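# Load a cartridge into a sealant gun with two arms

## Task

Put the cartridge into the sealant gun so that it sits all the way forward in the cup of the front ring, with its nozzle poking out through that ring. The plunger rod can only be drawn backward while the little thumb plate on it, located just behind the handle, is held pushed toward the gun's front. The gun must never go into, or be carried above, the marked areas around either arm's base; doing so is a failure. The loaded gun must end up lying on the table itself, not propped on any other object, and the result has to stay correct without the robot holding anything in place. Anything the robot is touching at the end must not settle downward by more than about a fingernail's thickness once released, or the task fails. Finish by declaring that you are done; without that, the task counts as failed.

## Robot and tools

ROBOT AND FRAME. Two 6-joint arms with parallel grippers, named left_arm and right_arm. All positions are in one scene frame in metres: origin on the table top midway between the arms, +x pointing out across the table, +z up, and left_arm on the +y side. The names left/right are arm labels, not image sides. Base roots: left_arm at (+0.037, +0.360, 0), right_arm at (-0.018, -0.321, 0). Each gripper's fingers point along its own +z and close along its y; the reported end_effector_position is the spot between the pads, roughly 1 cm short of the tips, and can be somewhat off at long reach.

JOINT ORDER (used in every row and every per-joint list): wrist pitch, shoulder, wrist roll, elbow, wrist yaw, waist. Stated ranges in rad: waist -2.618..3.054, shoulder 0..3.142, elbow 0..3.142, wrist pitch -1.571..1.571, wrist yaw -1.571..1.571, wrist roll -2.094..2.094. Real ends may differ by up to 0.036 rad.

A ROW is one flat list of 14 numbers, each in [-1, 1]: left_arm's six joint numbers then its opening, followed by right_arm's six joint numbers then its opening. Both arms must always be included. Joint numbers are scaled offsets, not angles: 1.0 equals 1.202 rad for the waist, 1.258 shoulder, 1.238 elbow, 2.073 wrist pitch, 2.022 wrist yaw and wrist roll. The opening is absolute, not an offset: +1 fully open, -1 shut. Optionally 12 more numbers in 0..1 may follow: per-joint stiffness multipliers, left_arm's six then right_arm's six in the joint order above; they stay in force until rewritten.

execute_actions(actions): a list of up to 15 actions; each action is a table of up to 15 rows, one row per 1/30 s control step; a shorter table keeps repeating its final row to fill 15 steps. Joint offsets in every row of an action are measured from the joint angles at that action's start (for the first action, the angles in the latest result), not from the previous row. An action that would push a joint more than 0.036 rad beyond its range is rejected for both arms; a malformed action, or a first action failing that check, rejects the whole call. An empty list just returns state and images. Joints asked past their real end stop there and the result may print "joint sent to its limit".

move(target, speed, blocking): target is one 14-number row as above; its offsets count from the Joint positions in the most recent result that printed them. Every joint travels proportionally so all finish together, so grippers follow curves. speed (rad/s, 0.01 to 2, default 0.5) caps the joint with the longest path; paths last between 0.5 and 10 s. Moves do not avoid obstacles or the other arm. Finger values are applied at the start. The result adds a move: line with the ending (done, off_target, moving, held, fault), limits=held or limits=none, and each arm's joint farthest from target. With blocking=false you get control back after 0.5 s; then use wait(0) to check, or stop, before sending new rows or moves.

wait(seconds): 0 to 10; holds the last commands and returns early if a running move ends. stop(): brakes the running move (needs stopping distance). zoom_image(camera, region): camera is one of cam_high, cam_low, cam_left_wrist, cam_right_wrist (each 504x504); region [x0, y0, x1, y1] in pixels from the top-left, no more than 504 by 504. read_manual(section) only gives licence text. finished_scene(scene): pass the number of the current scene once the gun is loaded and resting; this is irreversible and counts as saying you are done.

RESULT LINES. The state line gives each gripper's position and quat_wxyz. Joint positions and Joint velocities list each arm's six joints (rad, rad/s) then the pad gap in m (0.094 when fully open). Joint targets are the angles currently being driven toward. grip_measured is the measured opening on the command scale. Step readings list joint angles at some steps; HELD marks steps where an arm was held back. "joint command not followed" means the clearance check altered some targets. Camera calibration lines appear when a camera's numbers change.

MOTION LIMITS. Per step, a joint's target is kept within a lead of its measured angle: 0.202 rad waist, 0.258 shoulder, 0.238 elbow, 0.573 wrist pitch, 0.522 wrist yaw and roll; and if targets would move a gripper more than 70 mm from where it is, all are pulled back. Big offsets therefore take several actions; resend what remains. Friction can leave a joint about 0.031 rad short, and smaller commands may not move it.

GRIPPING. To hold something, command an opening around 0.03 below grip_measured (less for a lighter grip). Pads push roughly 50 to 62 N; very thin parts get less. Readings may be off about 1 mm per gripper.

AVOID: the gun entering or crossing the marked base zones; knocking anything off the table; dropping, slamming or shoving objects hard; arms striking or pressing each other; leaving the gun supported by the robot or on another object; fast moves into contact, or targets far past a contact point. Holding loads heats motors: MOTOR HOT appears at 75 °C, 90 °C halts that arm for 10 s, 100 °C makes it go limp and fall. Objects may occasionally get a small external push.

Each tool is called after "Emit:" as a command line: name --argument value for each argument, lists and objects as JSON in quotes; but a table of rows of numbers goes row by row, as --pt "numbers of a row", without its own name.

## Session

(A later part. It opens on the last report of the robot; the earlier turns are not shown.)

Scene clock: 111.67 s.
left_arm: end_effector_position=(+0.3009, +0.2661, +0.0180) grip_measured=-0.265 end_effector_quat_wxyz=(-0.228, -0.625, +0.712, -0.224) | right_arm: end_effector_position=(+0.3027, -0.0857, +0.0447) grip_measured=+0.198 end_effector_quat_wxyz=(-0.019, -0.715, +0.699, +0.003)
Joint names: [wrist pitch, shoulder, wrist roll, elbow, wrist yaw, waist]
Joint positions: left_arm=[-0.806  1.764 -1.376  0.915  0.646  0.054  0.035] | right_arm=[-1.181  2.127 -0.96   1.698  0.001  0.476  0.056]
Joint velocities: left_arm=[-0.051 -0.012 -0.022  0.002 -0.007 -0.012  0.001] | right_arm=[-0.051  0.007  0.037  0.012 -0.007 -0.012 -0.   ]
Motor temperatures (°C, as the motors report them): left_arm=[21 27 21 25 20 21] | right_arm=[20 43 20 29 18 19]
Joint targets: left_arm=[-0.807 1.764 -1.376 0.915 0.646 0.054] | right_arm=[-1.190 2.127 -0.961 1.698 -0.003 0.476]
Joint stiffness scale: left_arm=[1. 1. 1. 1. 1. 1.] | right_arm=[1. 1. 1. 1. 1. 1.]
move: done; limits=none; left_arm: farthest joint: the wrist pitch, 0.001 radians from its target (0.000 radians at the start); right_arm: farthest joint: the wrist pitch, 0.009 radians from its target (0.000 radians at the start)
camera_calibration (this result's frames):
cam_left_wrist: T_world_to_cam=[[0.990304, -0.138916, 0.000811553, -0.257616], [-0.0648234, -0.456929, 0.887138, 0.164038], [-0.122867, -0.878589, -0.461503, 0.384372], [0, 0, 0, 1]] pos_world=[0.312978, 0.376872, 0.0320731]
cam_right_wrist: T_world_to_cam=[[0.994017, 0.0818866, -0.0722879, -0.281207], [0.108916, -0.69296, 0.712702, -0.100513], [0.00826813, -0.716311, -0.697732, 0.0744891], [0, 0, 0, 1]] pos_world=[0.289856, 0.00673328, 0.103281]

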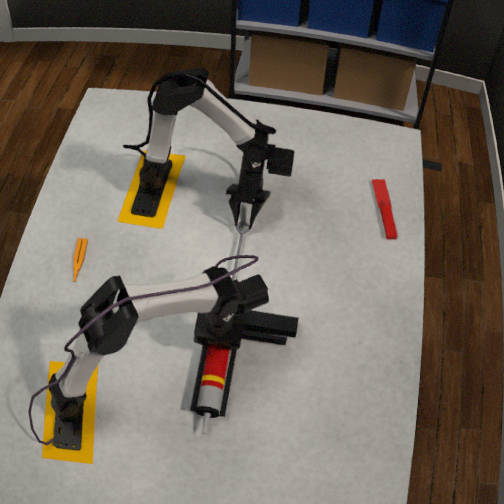

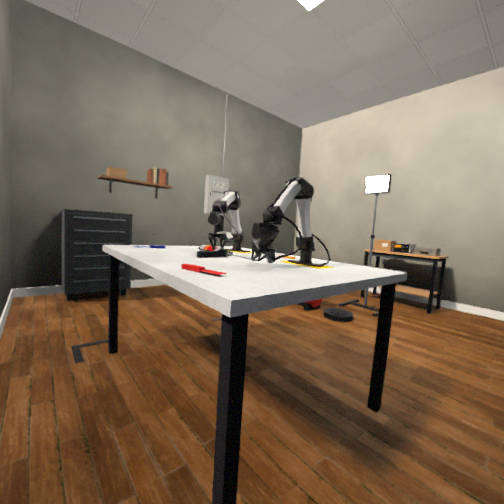

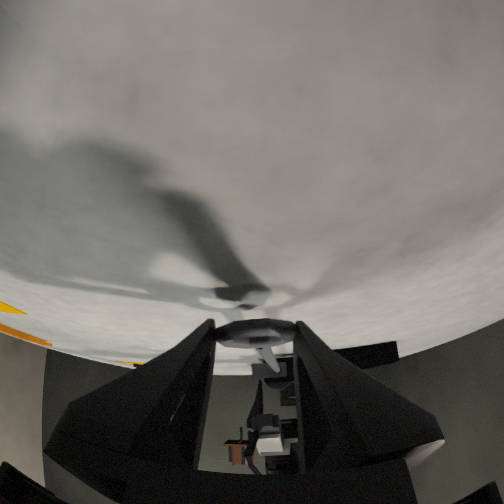

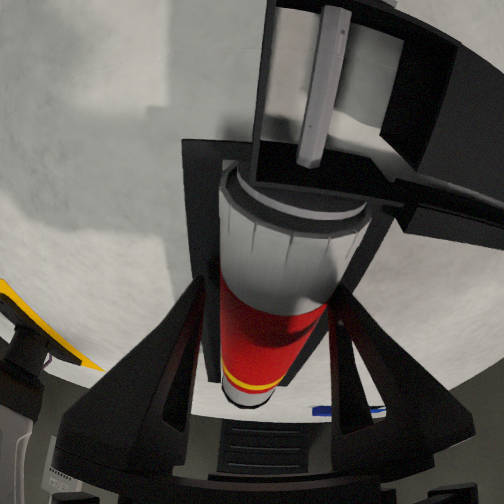

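Emit:
move --target '[0,0,0,0,0,0,-0.4,0,0,0,0,0,0,1]'

Emit:
move --target '[0,0,0,0,0,0,-0.4,0.012,0.046,0,0,0,0,1]' --speed 0.08

Emit:
move --target '[0,0,0,0,0,0,-0.4,0,0,0,0,0,0,0.4]'

Emit:
move --target '[0.035,0,-0.06,-0.01,0.02,-0.1,-0.4,0,0,0,0,0,0,0.4]' --speed 0.08

Emit:
zoom_image --camera "cam_high" --region '[150, 320, 270, 440]'

Scene clock: 112.87 s.
left_arm: end_effector_position=(+0.3009, +0.2661, +0.0180) grip_measured=-0.265 end_effector_quat_wxyz=(-0.228, -0.625, +0.712, -0.224) | right_arm: end_effector_position=(+0.3027, -0.0857, +0.0447) grip_measured=+1.000 end_effector_quat_wxyz=(-0.019, -0.715, +0.699, +0.003)
Joint names: [wrist pitch, shoulder, wrist roll, elbow, wrist yaw, waist]
Joint positions: left_arm=[-0.806  1.764 -1.376  0.915  0.646  0.054  0.035] | right_arm=[-1.181  2.127 -0.96   1.698  0.001  0.476  0.094]
Joint velocities: left_arm=[ 0.007  0.002 -0.022 -0.022  0.022 -0.007  0.   ] | right_arm=[ 0.007 -0.012  0.022  0.002  0.022  0.002  0.   ]
Motor temperatures (°C, as the motors report them): left_arm=[21 27 21 25 20 21] | right_arm=[20 43 20 29 18 19]
Joint targets: left_arm=[-0.806 1.764 -1.376 0.915 0.646 0.054] | right_arm=[-1.181 2.127 -0.960 1.698 0.001 0.476]
Joint stiffness scale: left_arm=[1. 1. 1. 1. 1. 1.] | right_arm=[1. 1. 1. 1. 1. 1.]
move: done; limits=none; left_arm: farthest joint: the waist, 0.000 radians from its target (0.000 radians at the start); right_arm: farthest joint: the waist, 0.000 radians from its target (0.000 radians at the start)
camera_calibration (this result's frames):
cam_left_wrist: T_world_to_cam=[[0.990304, -0.138916, 0.000811553, -0.257616], [-0.0648234, -0.456929, 0.887138, 0.164038], [-0.122867, -0.878589, -0.461503, 0.384372], [0, 0, 0, 1]] pos_world=[0.312978, 0.376872, 0.0320731]
cam_right_wrist: T_world_to_cam=[[0.994017, 0.0818866, -0.0722879, -0.281207], [0.108916, -0.69296, 0.712702, -0.100513], [0.00826813, -0.716311, -0.697732, 0.0744891], [0, 0, 0, 1]] pos_world=[0.289856, 0.00673328, 0.103281]

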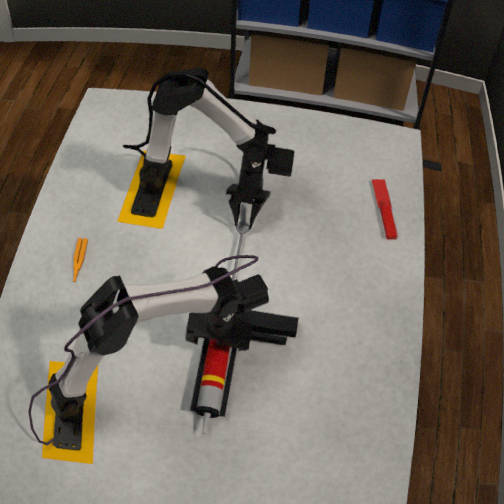

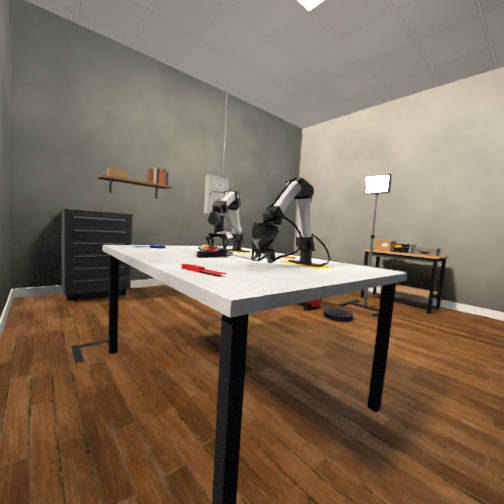

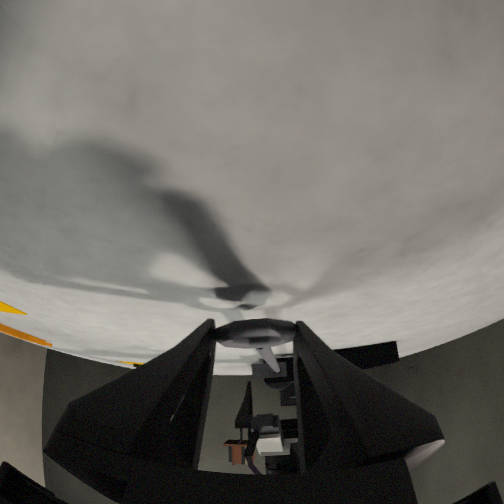

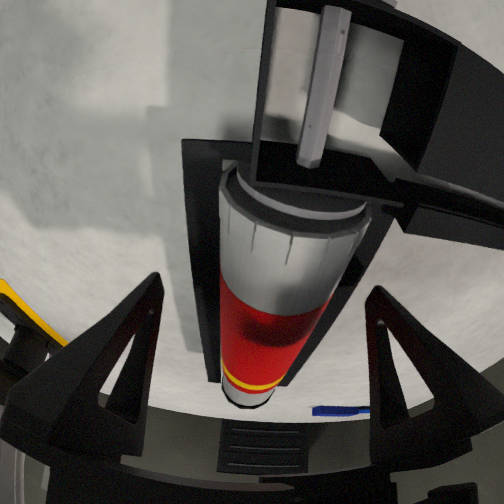

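Scene clock: 113.93 s.
left_arm: end_effector_position=(+0.3009, +0.2661, +0.0180) grip_measured=-0.265 end_effector_quat_wxyz=(-0.228, -0.625, +0.712, -0.224) | right_arm: end_effector_position=(+0.3024, -0.0859, +0.0282) grip_measured=+1.000 end_effector_quat_wxyz=(-0.035, -0.715, +0.699, +0.005)
Joint names: [wrist pitch, shoulder, wrist roll, elbow, wrist yaw, waist]
Joint positions: left_arm=[-0.806  1.764 -1.376  0.915  0.646  0.054  0.035] | right_arm=[-1.168  2.17  -0.96   1.698  0.001  0.476  0.094]
Joint velocities: left_arm=[ 0.022 -0.007  0.007  0.002 -0.007 -0.022 -0.   ] | right_arm=[ 0.037 -0.012 -0.007 -0.017 -0.007  0.002  0.   ]
Motor temperatures (°C, as the motors report them): left_arm=[21 27 21 25 20 21] | right_arm=[20 43 20 29 18 19]
Joint targets: left_arm=[-0.806 1.764 -1.376 0.915 0.646 0.054] | right_arm=[-1.156 2.185 -0.960 1.698 0.001 0.476]
Joint stiffness scale: left_arm=[1. 1. 1. 1. 1. 1.] | right_arm=[1. 1. 1. 1. 1. 1.]
move: done; limits=none; left_arm: farthest joint: the waist, 0.000 radians from its target (0.000 radians at the start); right_arm: farthest joint: the shoulder, 0.014 radians from its target (0.058 radians at the start)
camera_calibration (this result's frames):
cam_left_wrist: T_world_to_cam=[[0.990304, -0.138916, 0.000811553, -0.257616], [-0.0648234, -0.456929, 0.887138, 0.164038], [-0.122867, -0.878589, -0.461503, 0.384372], [0, 0, 0, 1]] pos_world=[0.312978, 0.376872, 0.0320731]
cam_right_wrist: T_world_to_cam=[[0.991858, 0.0803035, -0.098835, -0.280841], [0.127016, -0.679683, 0.722426, -0.0934163], [-0.00916313, -0.729097, -0.684349, 0.066569], [0, 0, 0, 1]] pos_world=[0.29103, 0.00759432, 0.0852858]

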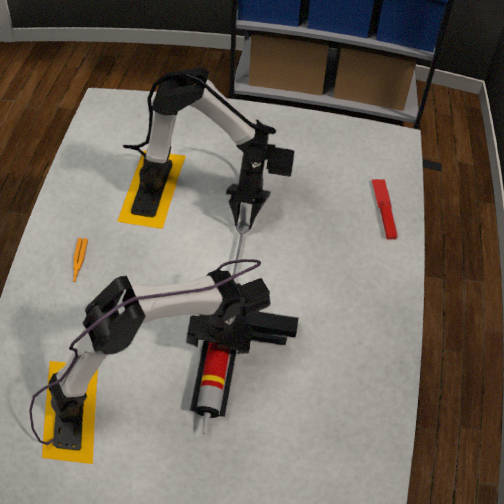

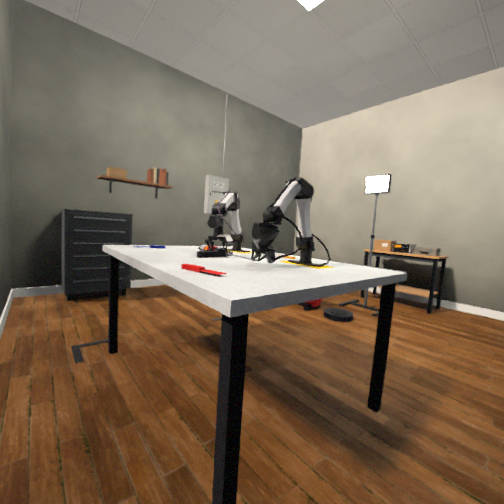

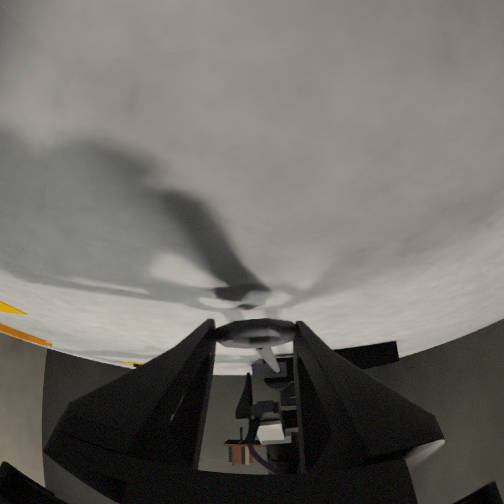

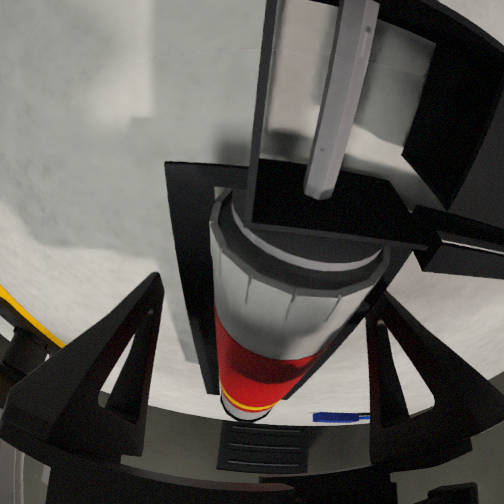

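Scene clock: 114.43 s.
left_arm: end_effector_position=(+0.3006, +0.2662, +0.0179) grip_measured=-0.265 end_effector_quat_wxyz=(-0.228, -0.624, +0.713, -0.224) | right_arm: end_effector_position=(+0.3044, -0.0857, +0.0280) grip_measured=+0.669 end_effector_quat_wxyz=(-0.031, -0.714, +0.700, +0.003)
Joint names: [wrist pitch, shoulder, wrist roll, elbow, wrist yaw, waist]
Joint positions: left_arm=[-0.808  1.764 -1.374  0.915  0.646  0.054  0.035] | right_arm=[-1.161  2.17  -0.958  1.698  0.005  0.475  0.078]
Joint velocities: left_arm=[-0.037 -0.002  0.007 -0.002  0.051  0.007  0.   ] | right_arm=[ 0.022 -0.002 -0.022 -0.002  0.051  0.017  0.   ]
Motor temperatures (°C, as the motors report them): left_arm=[21 27 21 25 20 21] | right_arm=[20 43 20 29 18 19]
Joint targets: left_arm=[-0.807 1.764 -1.376 0.915 0.646 0.054] | right_arm=[-1.168 2.170 -0.960 1.698 0.001 0.476]
Joint stiffness scale: left_arm=[1. 1. 1. 1. 1. 1.] | right_arm=[1. 1. 1. 1. 1. 1.]
move: done; limits=none; left_arm: farthest joint: the wrist pitch, 0.002 radians from its target (0.000 radians at the start); right_arm: farthest joint: the wrist pitch, 0.007 radians from its target (0.000 radians at the start)
camera_calibration (this result's frames):
cam_left_wrist: T_world_to_cam=[[0.990044, -0.140752, 0.00100183, -0.256803], [-0.0658701, -0.457015, 0.887017, 0.164399], [-0.124391, -0.878252, -0.461736, 0.384744], [0, 0, 0, 1]] pos_world=[0.312934, 0.376889, 0.0320829]
cam_right_wrist: T_world_to_cam=[[0.992873, 0.0776303, -0.0904213, -0.283668], [0.119051, -0.680593, 0.722924, -0.0911063], [-0.00541933, -0.728537, -0.684985, 0.0655979], [0, 0, 0, 1]] pos_world=[0.292848, 0.00780539, 0.0851469]

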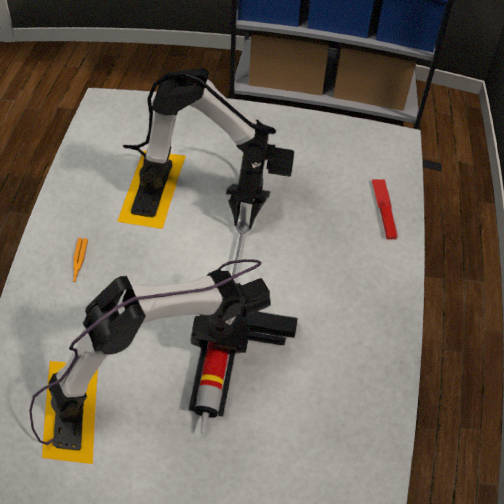

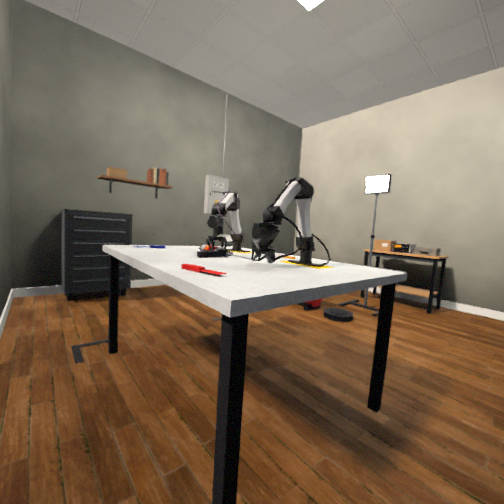

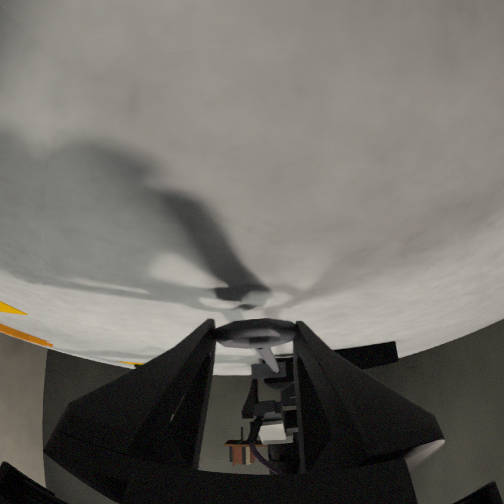

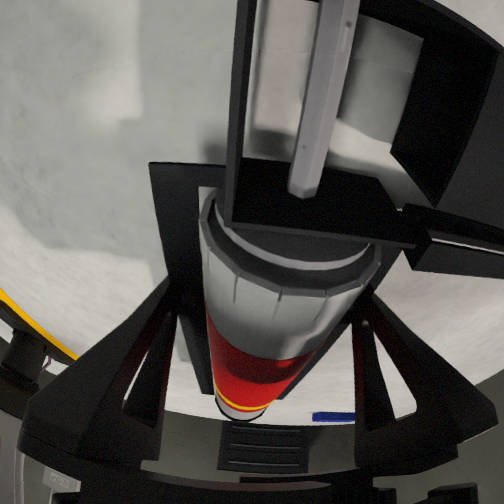

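Scene clock: 116.27 s.
left_arm: end_effector_position=(+0.3042, +0.2507, +0.0124) grip_measured=-0.265 end_effector_quat_wxyz=(-0.212, -0.625, +0.723, -0.205) | right_arm: end_effector_position=(+0.3056, -0.0994, +0.0289) grip_measured=+0.669 end_effector_quat_wxyz=(-0.050, -0.710, +0.702, -0.020)
Joint names: [wrist pitch, shoulder, wrist roll, elbow, wrist yaw, waist]
Joint positions: left_arm=[-0.75   1.764 -1.466  0.915  0.597 -0.03   0.035] | right_arm=[-1.19   2.17  -0.956  1.698  0.056  0.468  0.078]
Joint velocities: left_arm=[-0.007  0.007  0.037  0.002 -0.066 -0.017  0.   ] | right_arm=[ 0.022 -0.012  0.007 -0.007 -0.066  0.012 -0.001]
Motor temperatures (°C, as the motors report them): left_arm=[21 27 21 25 20 21] | right_arm=[20 43 20 29 18 19]
Joint targets: left_arm=[-0.735 1.764 -1.495 0.903 0.686 -0.067] | right_arm=[-1.161 2.170 -0.958 1.698 0.005 0.475]
Joint stiffness scale: left_arm=[1. 1. 1. 1. 1. 1.] | right_arm=[1. 1. 1. 1. 1. 1.]
move: off_target (left_arm, right_arm); limits=none; left_arm: farthest joint: the wrist yaw, 0.089 radians from its target (0.041 radians at the start); right_arm: farthest joint: the wrist yaw, 0.051 radians from its target (0.000 radians at the start)
camera_calibration (this result's frames):
cam_left_wrist: T_world_to_cam=[[0.988437, -0.151606, -0.00283068, -0.259233], [-0.0745593, -0.502197, 0.861533, 0.176774], [-0.132035, -0.85136, -0.507694, 0.365222], [0, 0, 0, 1]] pos_world=[0.317638, 0.360409, 0.0323906]
cam_right_wrist: T_world_to_cam=[[0.993899, 0.0664892, -0.088004, -0.285183], [0.110162, -0.63792, 0.762183, -0.0953552], [-0.00546262, -0.767227, -0.641352, 0.0510661], [0, 0, 0, 1]] pos_world=[0.294227, -0.00268807, 0.0803321]

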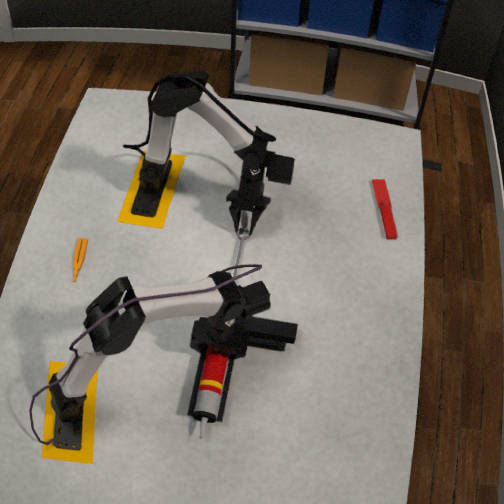

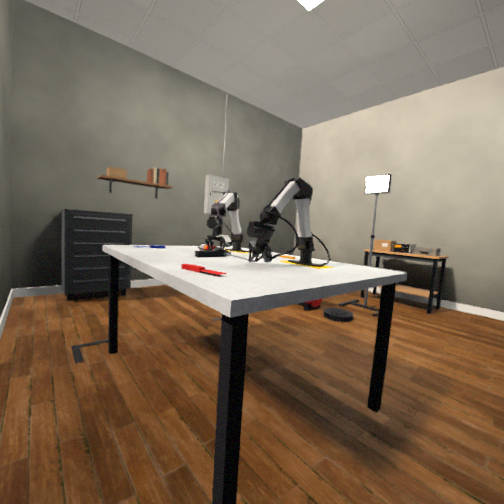

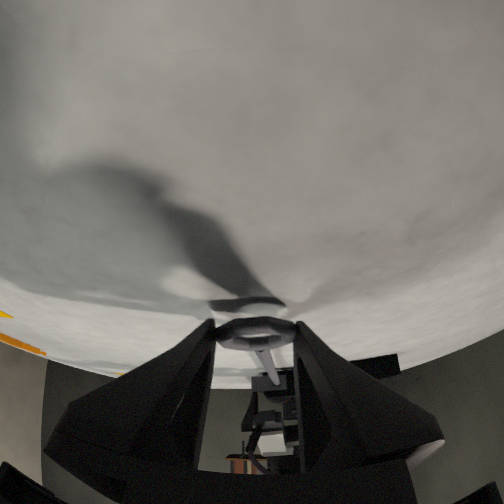

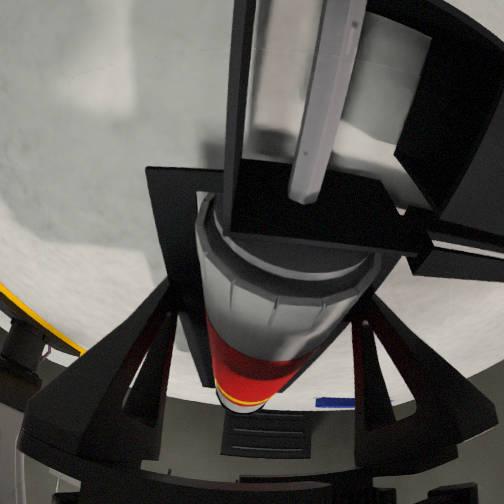

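Region (150, 320, 270, 440) of cam_high's 504x504 image, scaled by 4.200, with more detail than that image has.

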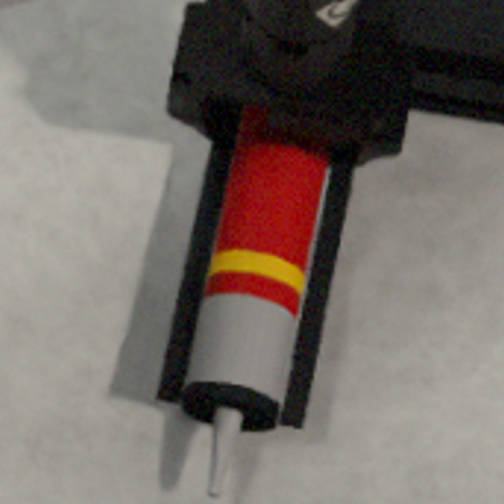

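Emit:
move --target '[0,0,0,0,0,0,-0.4,0,0,0,0,0,0,1]'

Emit:
move --target '[0,0,0,0,0,0,-0.4,-0.012,-0.045,0,0,0,0,1]' --speed 0.08

Emit:
move --target '[0,0,0,0,0,0,-0.4,0,0,0,0,0,0,-0.12]'

Emit:
move --target '[-0.035,0,0.06,0,0,0.1,-0.4,0,0.01,0,0,0,0,-0.12]' --speed 0.08

Emit:
zoom_image --camera "cam_high" --region '[150, 320, 270, 440]'

Scene clock: 118.13 s.
left_arm: end_effector_position=(+0.3043, +0.2515, +0.0121) grip_measured=-0.265 end_effector_quat_wxyz=(-0.210, -0.625, +0.723, -0.204) | right_arm: end_effector_position=(+0.3056, -0.0999, +0.0289) grip_measured=+1.000 end_effector_quat_wxyz=(-0.050, -0.710, +0.702, -0.021)
Joint names: [wrist pitch, shoulder, wrist roll, elbow, wrist yaw, waist]
Joint positions: left_arm=[-0.75   1.764 -1.464  0.915  0.594 -0.029  0.035] | right_arm=[-1.191  2.17  -0.956  1.698  0.057  0.467  0.094]
Joint velocities: left_arm=[-0.037 -0.022  0.051  0.002 -0.051 -0.002  0.   ] | right_arm=[ 0.007 -0.007 -0.007  0.012  0.007 -0.022  0.   ]
Motor temperatures (°C, as the motors report them): left_arm=[21 27 21 25 20 21] | right_arm=[20 43 20 29 18 19]
Joint targets: left_arm=[-0.750 1.764 -1.466 0.915 0.597 -0.030] | right_arm=[-1.191 2.170 -0.956 1.698 0.056 0.468]
Joint stiffness scale: left_arm=[1. 1. 1. 1. 1. 1.] | right_arm=[1. 1. 1. 1. 1. 1.]
move: done; limits=none; left_arm: farthest joint: the wrist yaw, 0.003 radians from its target (0.000 radians at the start); right_arm: farthest joint: the waist, 0.001 radians from its target (0.000 radians at the start)
camera_calibration (this result's frames):
cam_left_wrist: T_world_to_cam=[[0.988264, -0.152745, -0.00169636, -0.258926], [-0.0765682, -0.504946, 0.859748, 0.178792], [-0.132179, -0.849528, -0.510716, 0.365367], [0, 0, 0, 1]] pos_world=[0.31787, 0.361121, 0.0324434]
cam_right_wrist: T_world_to_cam=[[0.993911, 0.0660822, -0.0881702, -0.285198], [0.110039, -0.636496, 0.76339, -0.0955607], [-0.00567354, -0.768444, -0.639892, 0.0506103], [0, 0, 0, 1]] pos_world=[0.294264, -0.00308633, 0.0801892]

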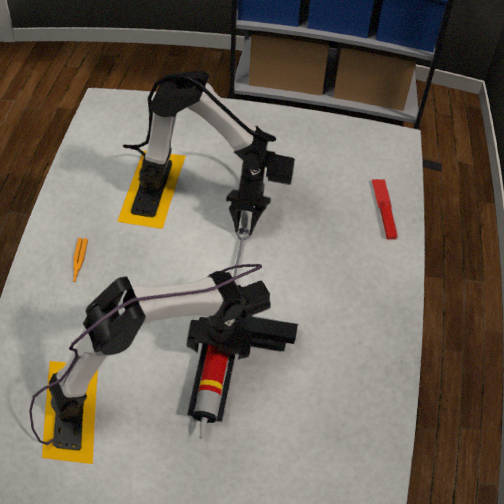

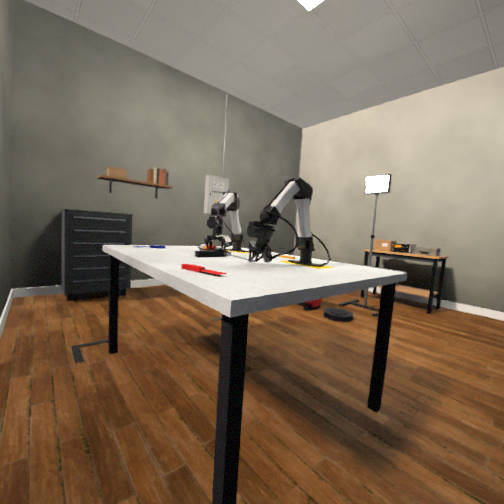

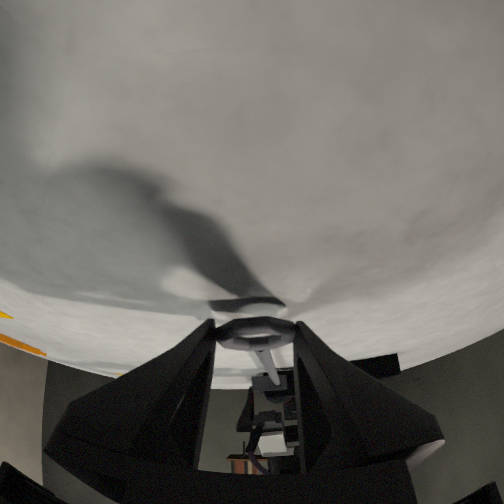

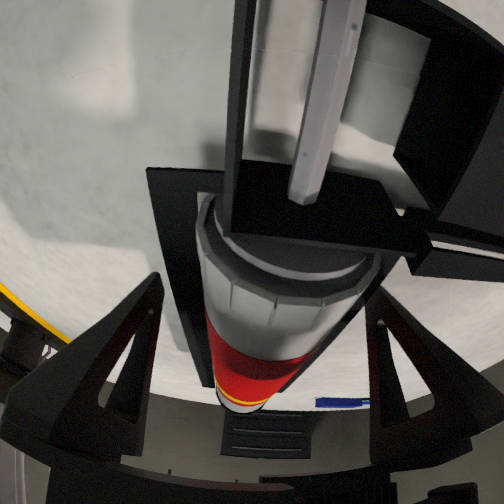

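Scene clock: 119.17 s.
left_arm: end_effector_position=(+0.3043, +0.2515, +0.0121) grip_measured=-0.265 end_effector_quat_wxyz=(-0.210, -0.625, +0.724, -0.204) | right_arm: end_effector_position=(+0.3063, -0.0994, +0.0460) grip_measured=+1.000 end_effector_quat_wxyz=(-0.033, -0.710, +0.703, -0.023)
Joint names: [wrist pitch, shoulder, wrist roll, elbow, wrist yaw, waist]
Joint positions: left_arm=[-0.75   1.764 -1.463  0.915  0.594 -0.029  0.035] | right_arm=[-1.202  2.125 -0.956  1.698  0.057  0.467  0.094]
Joint velocities: left_arm=[-0.007  0.002 -0.051 -0.002  0.037  0.002  0.   ] | right_arm=[ 0.007  0.007 -0.022  0.002 -0.051 -0.022  0.   ]
Motor temperatures (°C, as the motors report them): left_arm=[21 27 21 25 20 21] | right_arm=[20 43 20 29 18 19]
Joint targets: left_arm=[-0.750 1.764 -1.463 0.915 0.594 -0.029] | right_arm=[-1.216 2.114 -0.956 1.698 0.057 0.467]
Joint stiffness scale: left_arm=[1. 1. 1. 1. 1. 1.] | right_arm=[1. 1. 1. 1. 1. 1.]
move: done; limits=none; left_arm: farthest joint: the wrist roll, 0.001 radians from its target (0.000 radians at the start); right_arm: farthest joint: the wrist pitch, 0.014 radians from its target (0.025 radians at the start)
camera_calibration (this result's frames):
cam_left_wrist: T_world_to_cam=[[0.988168, -0.15337, -0.00126999, -0.258744], [-0.0772533, -0.504866, 0.859734, 0.178981], [-0.132498, -0.849464, -0.51074, 0.365448], [0, 0, 0, 1]] pos_world=[0.317931, 0.361113, 0.032445]
cam_right_wrist: T_world_to_cam=[[0.995981, 0.0675729, -0.058784, -0.286235], [0.0886771, -0.65188, 0.75312, -0.102887], [0.0125704, -0.755306, -0.655252, 0.058352], [0, 0, 0, 1]] pos_world=[0.293475, -0.00365439, 0.0988952]

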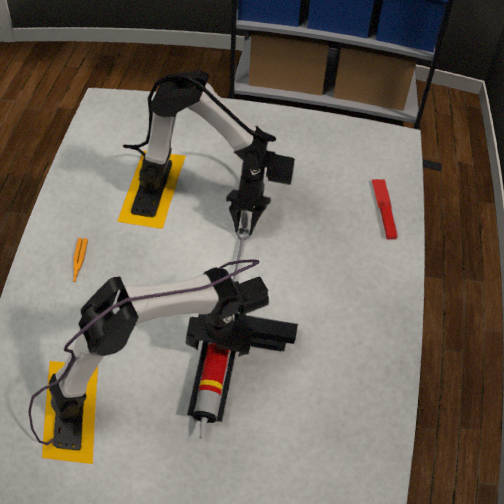

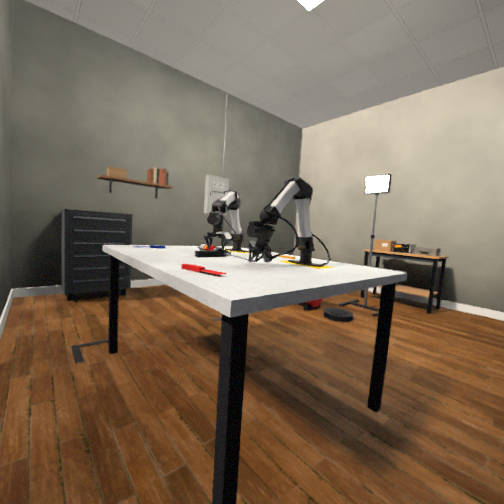

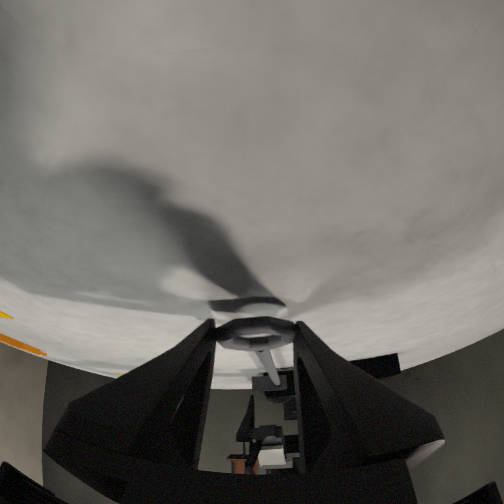

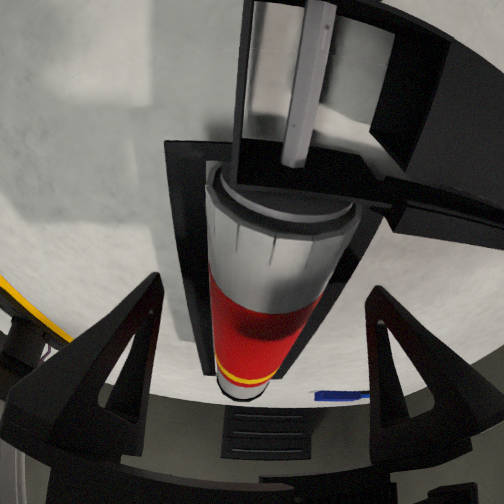

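Scene clock: 119.67 s.
left_arm: end_effector_position=(+0.3043, +0.2515, +0.0121) grip_measured=-0.265 end_effector_quat_wxyz=(-0.210, -0.625, +0.724, -0.204) | right_arm: end_effector_position=(+0.3060, -0.0994, +0.0460) grip_measured=-0.078 end_effector_quat_wxyz=(-0.034, -0.710, +0.703, -0.023)
Joint names: [wrist pitch, shoulder, wrist roll, elbow, wrist yaw, waist]
Joint positions: left_arm=[-0.75   1.764 -1.462  0.915  0.594 -0.029  0.035] | right_arm=[-1.203  2.125 -0.956  1.698  0.056  0.467  0.043]
Joint velocities: left_arm=[ 0.007  0.002 -0.022 -0.012 -0.037  0.007 -0.   ] | right_arm=[ 0.007 -0.017 -0.007 -0.007  0.022  0.002  0.001]
Motor temperatures (°C, as the motors report them): left_arm=[21 27 21 25 20 21] | right_arm=[20 43 20 29 18 19]
Joint targets: left_arm=[-0.750 1.764 -1.463 0.915 0.594 -0.029] | right_arm=[-1.202 2.125 -0.956 1.698 0.057 0.467]
Joint stiffness scale: left_arm=[1. 1. 1. 1. 1. 1.] | right_arm=[1. 1. 1. 1. 1. 1.]
move: done; limits=none; left_arm: farthest joint: the wrist roll, 0.001 radians from its target (0.000 radians at the start); right_arm: farthest joint: the wrist pitch, 0.001 radians from its target (0.000 radians at the start)
camera_calibration (this result's frames):
cam_left_wrist: T_world_to_cam=[[0.98812, -0.153682, -0.00105682, -0.258654], [-0.0775958, -0.504825, 0.859727, 0.179075], [-0.132658, -0.849431, -0.510753, 0.365489], [0, 0, 0, 1]] pos_world=[0.317961, 0.361109, 0.0324459]
cam_right_wrist: T_world_to_cam=[[0.995891, 0.0675215, -0.0603563, -0.285798], [0.0898354, -0.65208, 0.752809, -0.103223], [0.0114736, -0.755137, -0.655466, 0.0587182], [0, 0, 0, 1]] pos_world=[0.293223, -0.00367219, 0.0989456]

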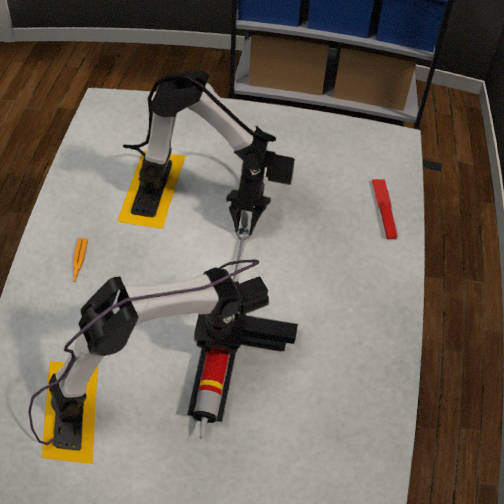

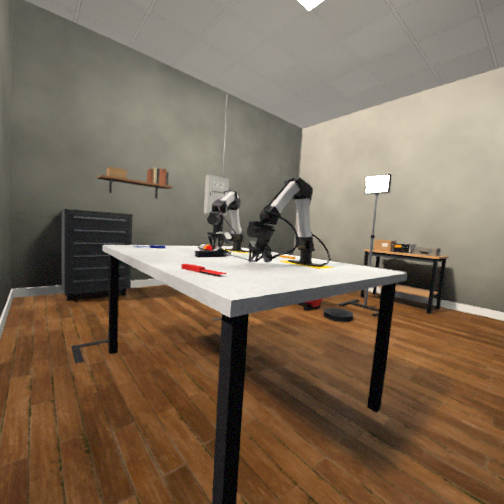

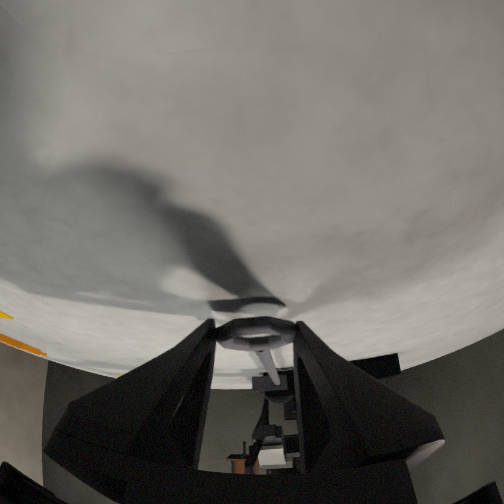

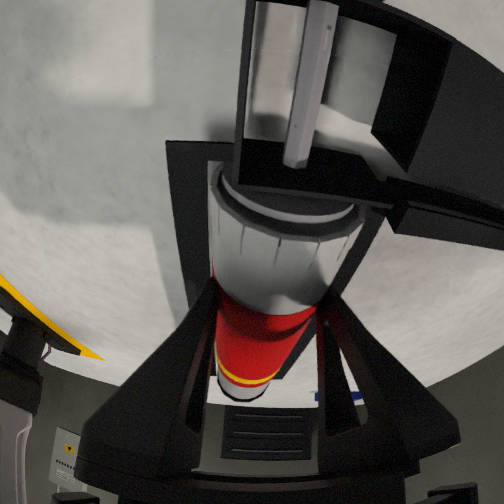

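Scene clock: 121.50 s.
left_arm: end_effector_position=(+0.3005, +0.2680, +0.0183) grip_measured=-0.265 end_effector_quat_wxyz=(-0.228, -0.623, +0.713, -0.226) | right_arm: end_effector_position=(+0.3068, -0.0887, +0.0451) grip_measured=-0.078 end_effector_quat_wxyz=(-0.017, -0.711, +0.702, -0.006)
Joint names: [wrist pitch, shoulder, wrist roll, elbow, wrist yaw, waist]
Joint positions: left_arm=[-0.812  1.764 -1.361  0.915  0.649  0.062  0.035] | right_arm=[-1.175  2.126 -0.956  1.698  0.017  0.471  0.043]
Joint velocities: left_arm=[-0.007  0.007  0.007 -0.002  0.051  0.007  0.   ] | right_arm=[-0.051 -0.002  0.007 -0.002 -0.022 -0.007 -0.001]
Motor temperatures (°C, as the motors report them): left_arm=[21 27 21 25 20 21] | right_arm=[20 43 20 29 18 19]
Joint targets: left_arm=[-0.822 1.764 -1.341 0.915 0.594 0.091] | right_arm=[-1.203 2.137 -0.956 1.698 0.056 0.467]
Joint stiffness scale: left_arm=[1. 1. 1. 1. 1. 1.] | right_arm=[1. 1. 1. 1. 1. 1.]
move: off_target (left_arm, right_arm); limits=none; left_arm: farthest joint: the wrist yaw, 0.055 radians from its target (0.000 radians at the start); right_arm: farthest joint: the wrist yaw, 0.039 radians from its target (0.000 radians at the start)
camera_calibration (this result's frames):
cam_left_wrist: T_world_to_cam=[[0.989855, -0.141994, 0.00490631, -0.256126], [-0.0694647, -0.453545, 0.888522, 0.165007], [-0.123939, -0.879849, -0.458808, 0.386782], [0, 0, 0, 1]] pos_world=[0.312927, 0.378779, 0.0321025]
cam_right_wrist: T_world_to_cam=[[0.995738, 0.0720094, -0.0576236, -0.287118], [0.0914105, -0.687612, 0.720301, -0.0978411], [0.0122458, -0.722499, -0.691264, 0.0705137], [0, 0, 0, 1]] pos_world=[0.293975, 0.00434453, 0.102674]

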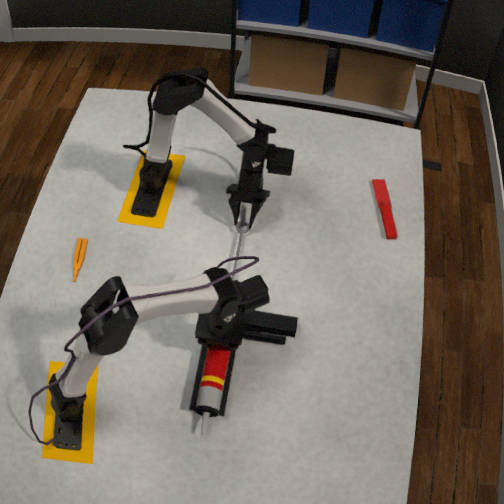

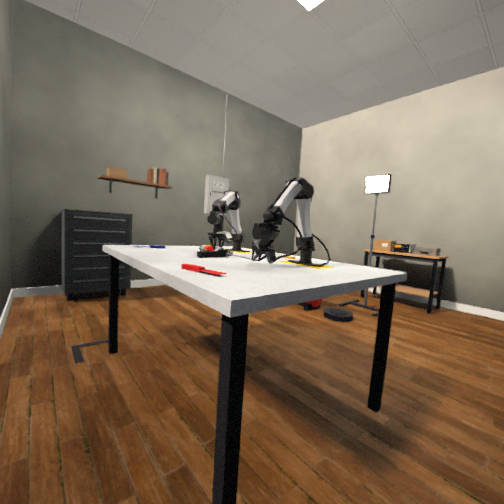

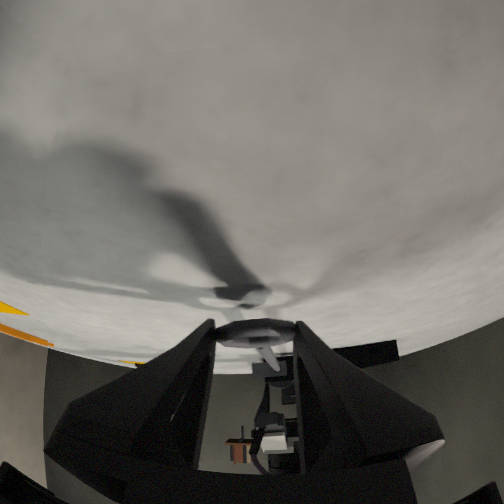

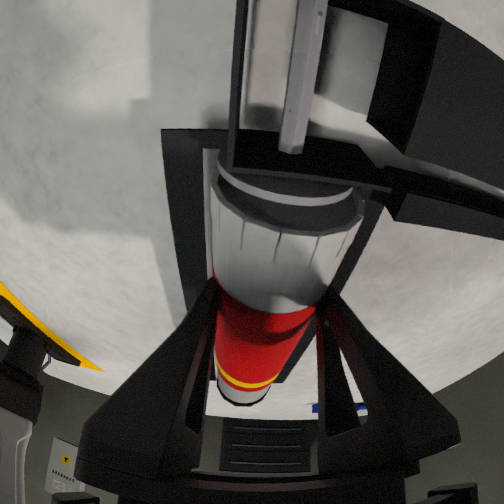

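Region (150, 320, 270, 440) of cam_high's 504x504 image, scaled by 4.200, with more detail than that image has.

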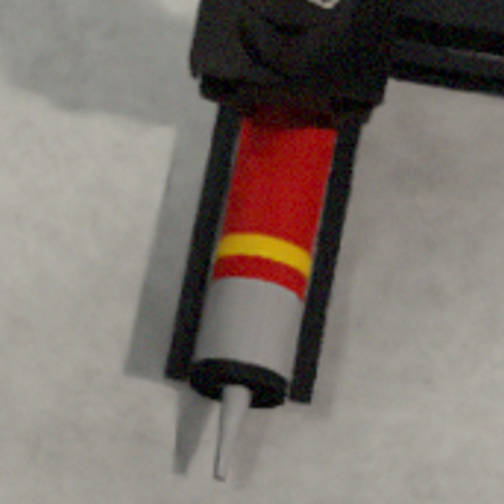

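Seated. Release.

Emit:
move --target '[0,0,0,0,0,0,0.4,0,0,0,0,0,0,0.6]'

Emit:
move --target '[0,-0.12,0,0,0,0,0.4,0,-0.12,0,0,0,0,0.6]' --speed 0.3

Emit:
finished_scene --scene 1

Scene clock: 122.57 s.
left_arm: end_effector_position=(+0.3005, +0.2678, +0.0185) grip_measured=+0.397 end_effector_quat_wxyz=(-0.229, -0.623, +0.713, -0.226) | right_arm: end_effector_position=(+0.3068, -0.0884, +0.0451) grip_measured=+0.598 end_effector_quat_wxyz=(-0.016, -0.711, +0.702, -0.005)
Joint names: [wrist pitch, shoulder, wrist roll, elbow, wrist yaw, waist]
Joint positions: left_arm=[-0.812  1.764 -1.361  0.915  0.65   0.062  0.066] | right_arm=[-1.174  2.126 -0.956  1.698  0.015  0.471  0.075]
Joint velocities: left_arm=[ 0.022  0.002 -0.007 -0.007 -0.022 -0.007 -0.001] | right_arm=[-0.051  0.007 -0.051  0.027  0.007  0.012 -0.   ]
Motor temperatures (°C, as the motors report them): left_arm=[21 27 21 25 20 21] | right_arm=[20 43 20 29 18 19]
Joint targets: left_arm=[-0.812 1.764 -1.361 0.915 0.649 0.062] | right_arm=[-1.174 2.126 -0.956 1.698 0.016 0.471]
Joint stiffness scale: left_arm=[1. 1. 1. 1. 1. 1.] | right_arm=[1. 1. 1. 1. 1. 1.]
move: done; limits=none; left_arm: farthest joint: the wrist yaw, 0.001 radians from its target (0.000 radians at the start); right_arm: farthest joint: the wrist yaw, 0.002 radians from its target (0.000 radians at the start)
camera_calibration (this result's frames):
cam_left_wrist: T_world_to_cam=[[0.98986, -0.141965, 0.00488636, -0.256154], [-0.069293, -0.45255, 0.889043, 0.164457], [-0.124001, -0.880366, -0.457798, 0.386747], [0, 0, 0, 1]] pos_world=[0.312909, 0.378539, 0.0320945]
cam_right_wrist: T_world_to_cam=[[0.995725, 0.0720595, -0.0577791, -0.287125], [0.091578, -0.688827, 0.719118, -0.0977175], [0.0120194, -0.721335, -0.692482, 0.070967], [0, 0, 0, 1]] pos_world=[0.293993, 0.00457049, 0.102824]

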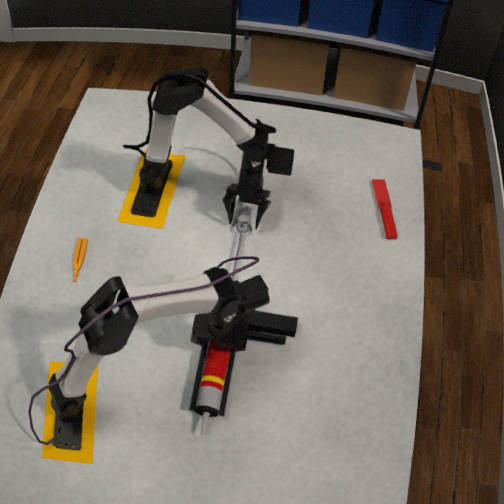

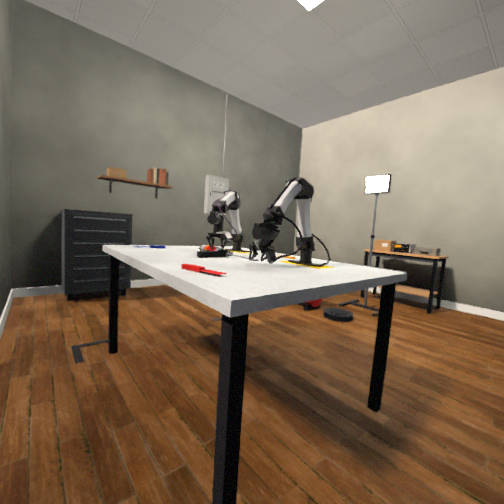

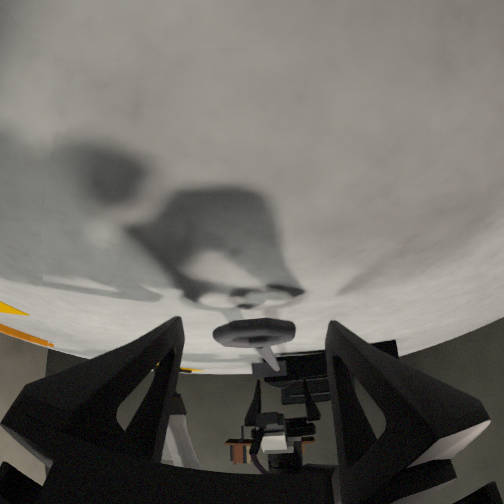

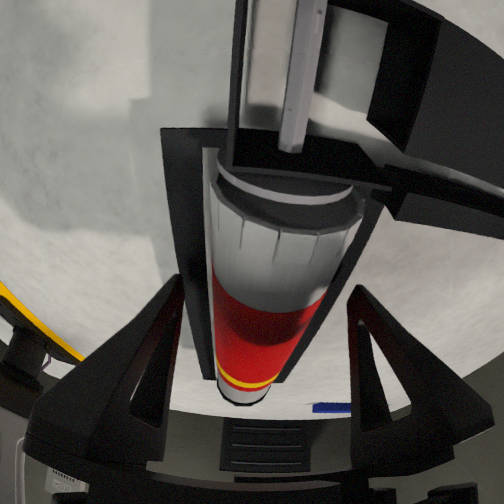

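Scene clock: 123.43 s.
left_arm: end_effector_position=(+0.3108, +0.2682, +0.0504) grip_measured=+0.397 end_effector_quat_wxyz=(-0.180, -0.607, +0.727, -0.264) | right_arm: end_effector_position=(+0.3116, -0.0849, +0.1017) grip_measured=+0.598 end_effector_quat_wxyz=(+0.056, -0.710, +0.702, -0.017)
Joint names: [wrist pitch, shoulder, wrist roll, elbow, wrist yaw, waist]
Joint positions: left_arm=[-0.813  1.633 -1.361  0.915  0.65   0.062  0.066] | right_arm=[-1.174  1.978 -0.956  1.698  0.015  0.471  0.075]
Joint velocities: left_arm=[-0.022  0.012  0.007  0.007 -0.007 -0.002 -0.   ] | right_arm=[-0.022  0.002 -0.007  0.002 -0.022 -0.032 -0.   ]
Motor temperatures (°C, as the motors report them): left_arm=[21 27 21 25 20 21] | right_arm=[20 44 20 29 18 19]
Joint targets: left_arm=[-0.813 1.613 -1.361 0.915 0.650 0.062] | right_arm=[-1.174 1.975 -0.956 1.698 0.015 0.471]
Joint stiffness scale: left_arm=[1. 1. 1. 1. 1. 1.] | right_arm=[1. 1. 1. 1. 1. 1.]
move: done; limits=none; left_arm: farthest joint: the shoulder, 0.020 radians from its target (0.151 radians at the start); right_arm: farthest joint: the shoulder, 0.003 radians from its target (0.151 radians at the start)
camera_calibration (this result's frames):
cam_left_wrist: T_world_to_cam=[[0.980882, -0.142362, 0.132678, -0.269956], [-0.184082, -0.45763, 0.869878, 0.174973], [-0.0631203, -0.877672, -0.475088, 0.384275], [0, 0, 0, 1]] pos_world=[0.32126, 0.378908, 0.0661764]
cam_right_wrist: T_world_to_cam=[[0.995135, 0.0716316, 0.0676335, -0.301492], [0.0088616, -0.748827, 0.662707, -0.110008], [0.0981165, -0.658883, -0.745819, 0.0964775], [0, 0, 0, 1]] pos_world=[0.291534, 0.00278711, 0.165248]

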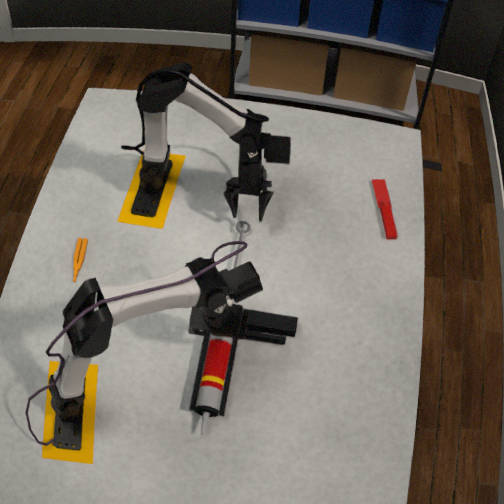

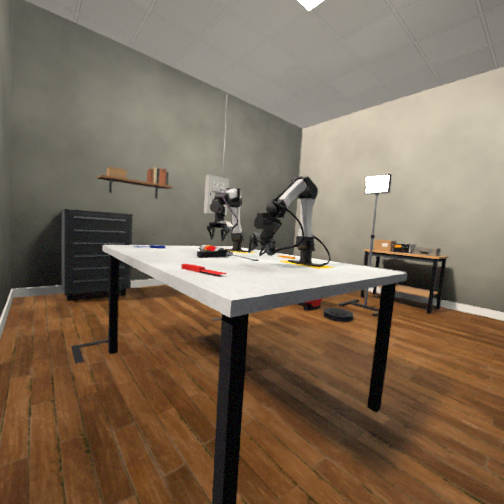

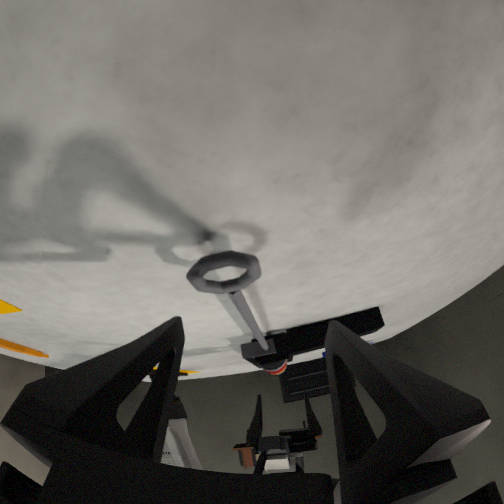

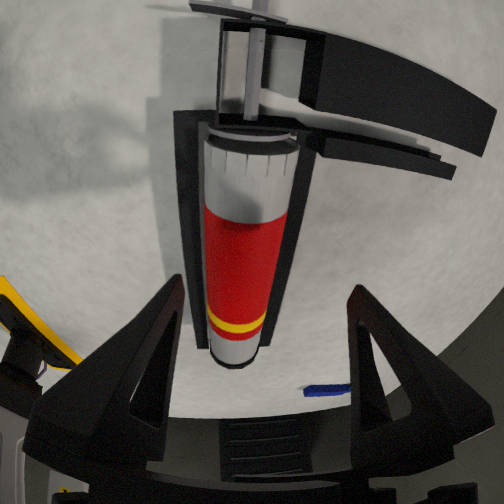

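The scene is finished: the task was done.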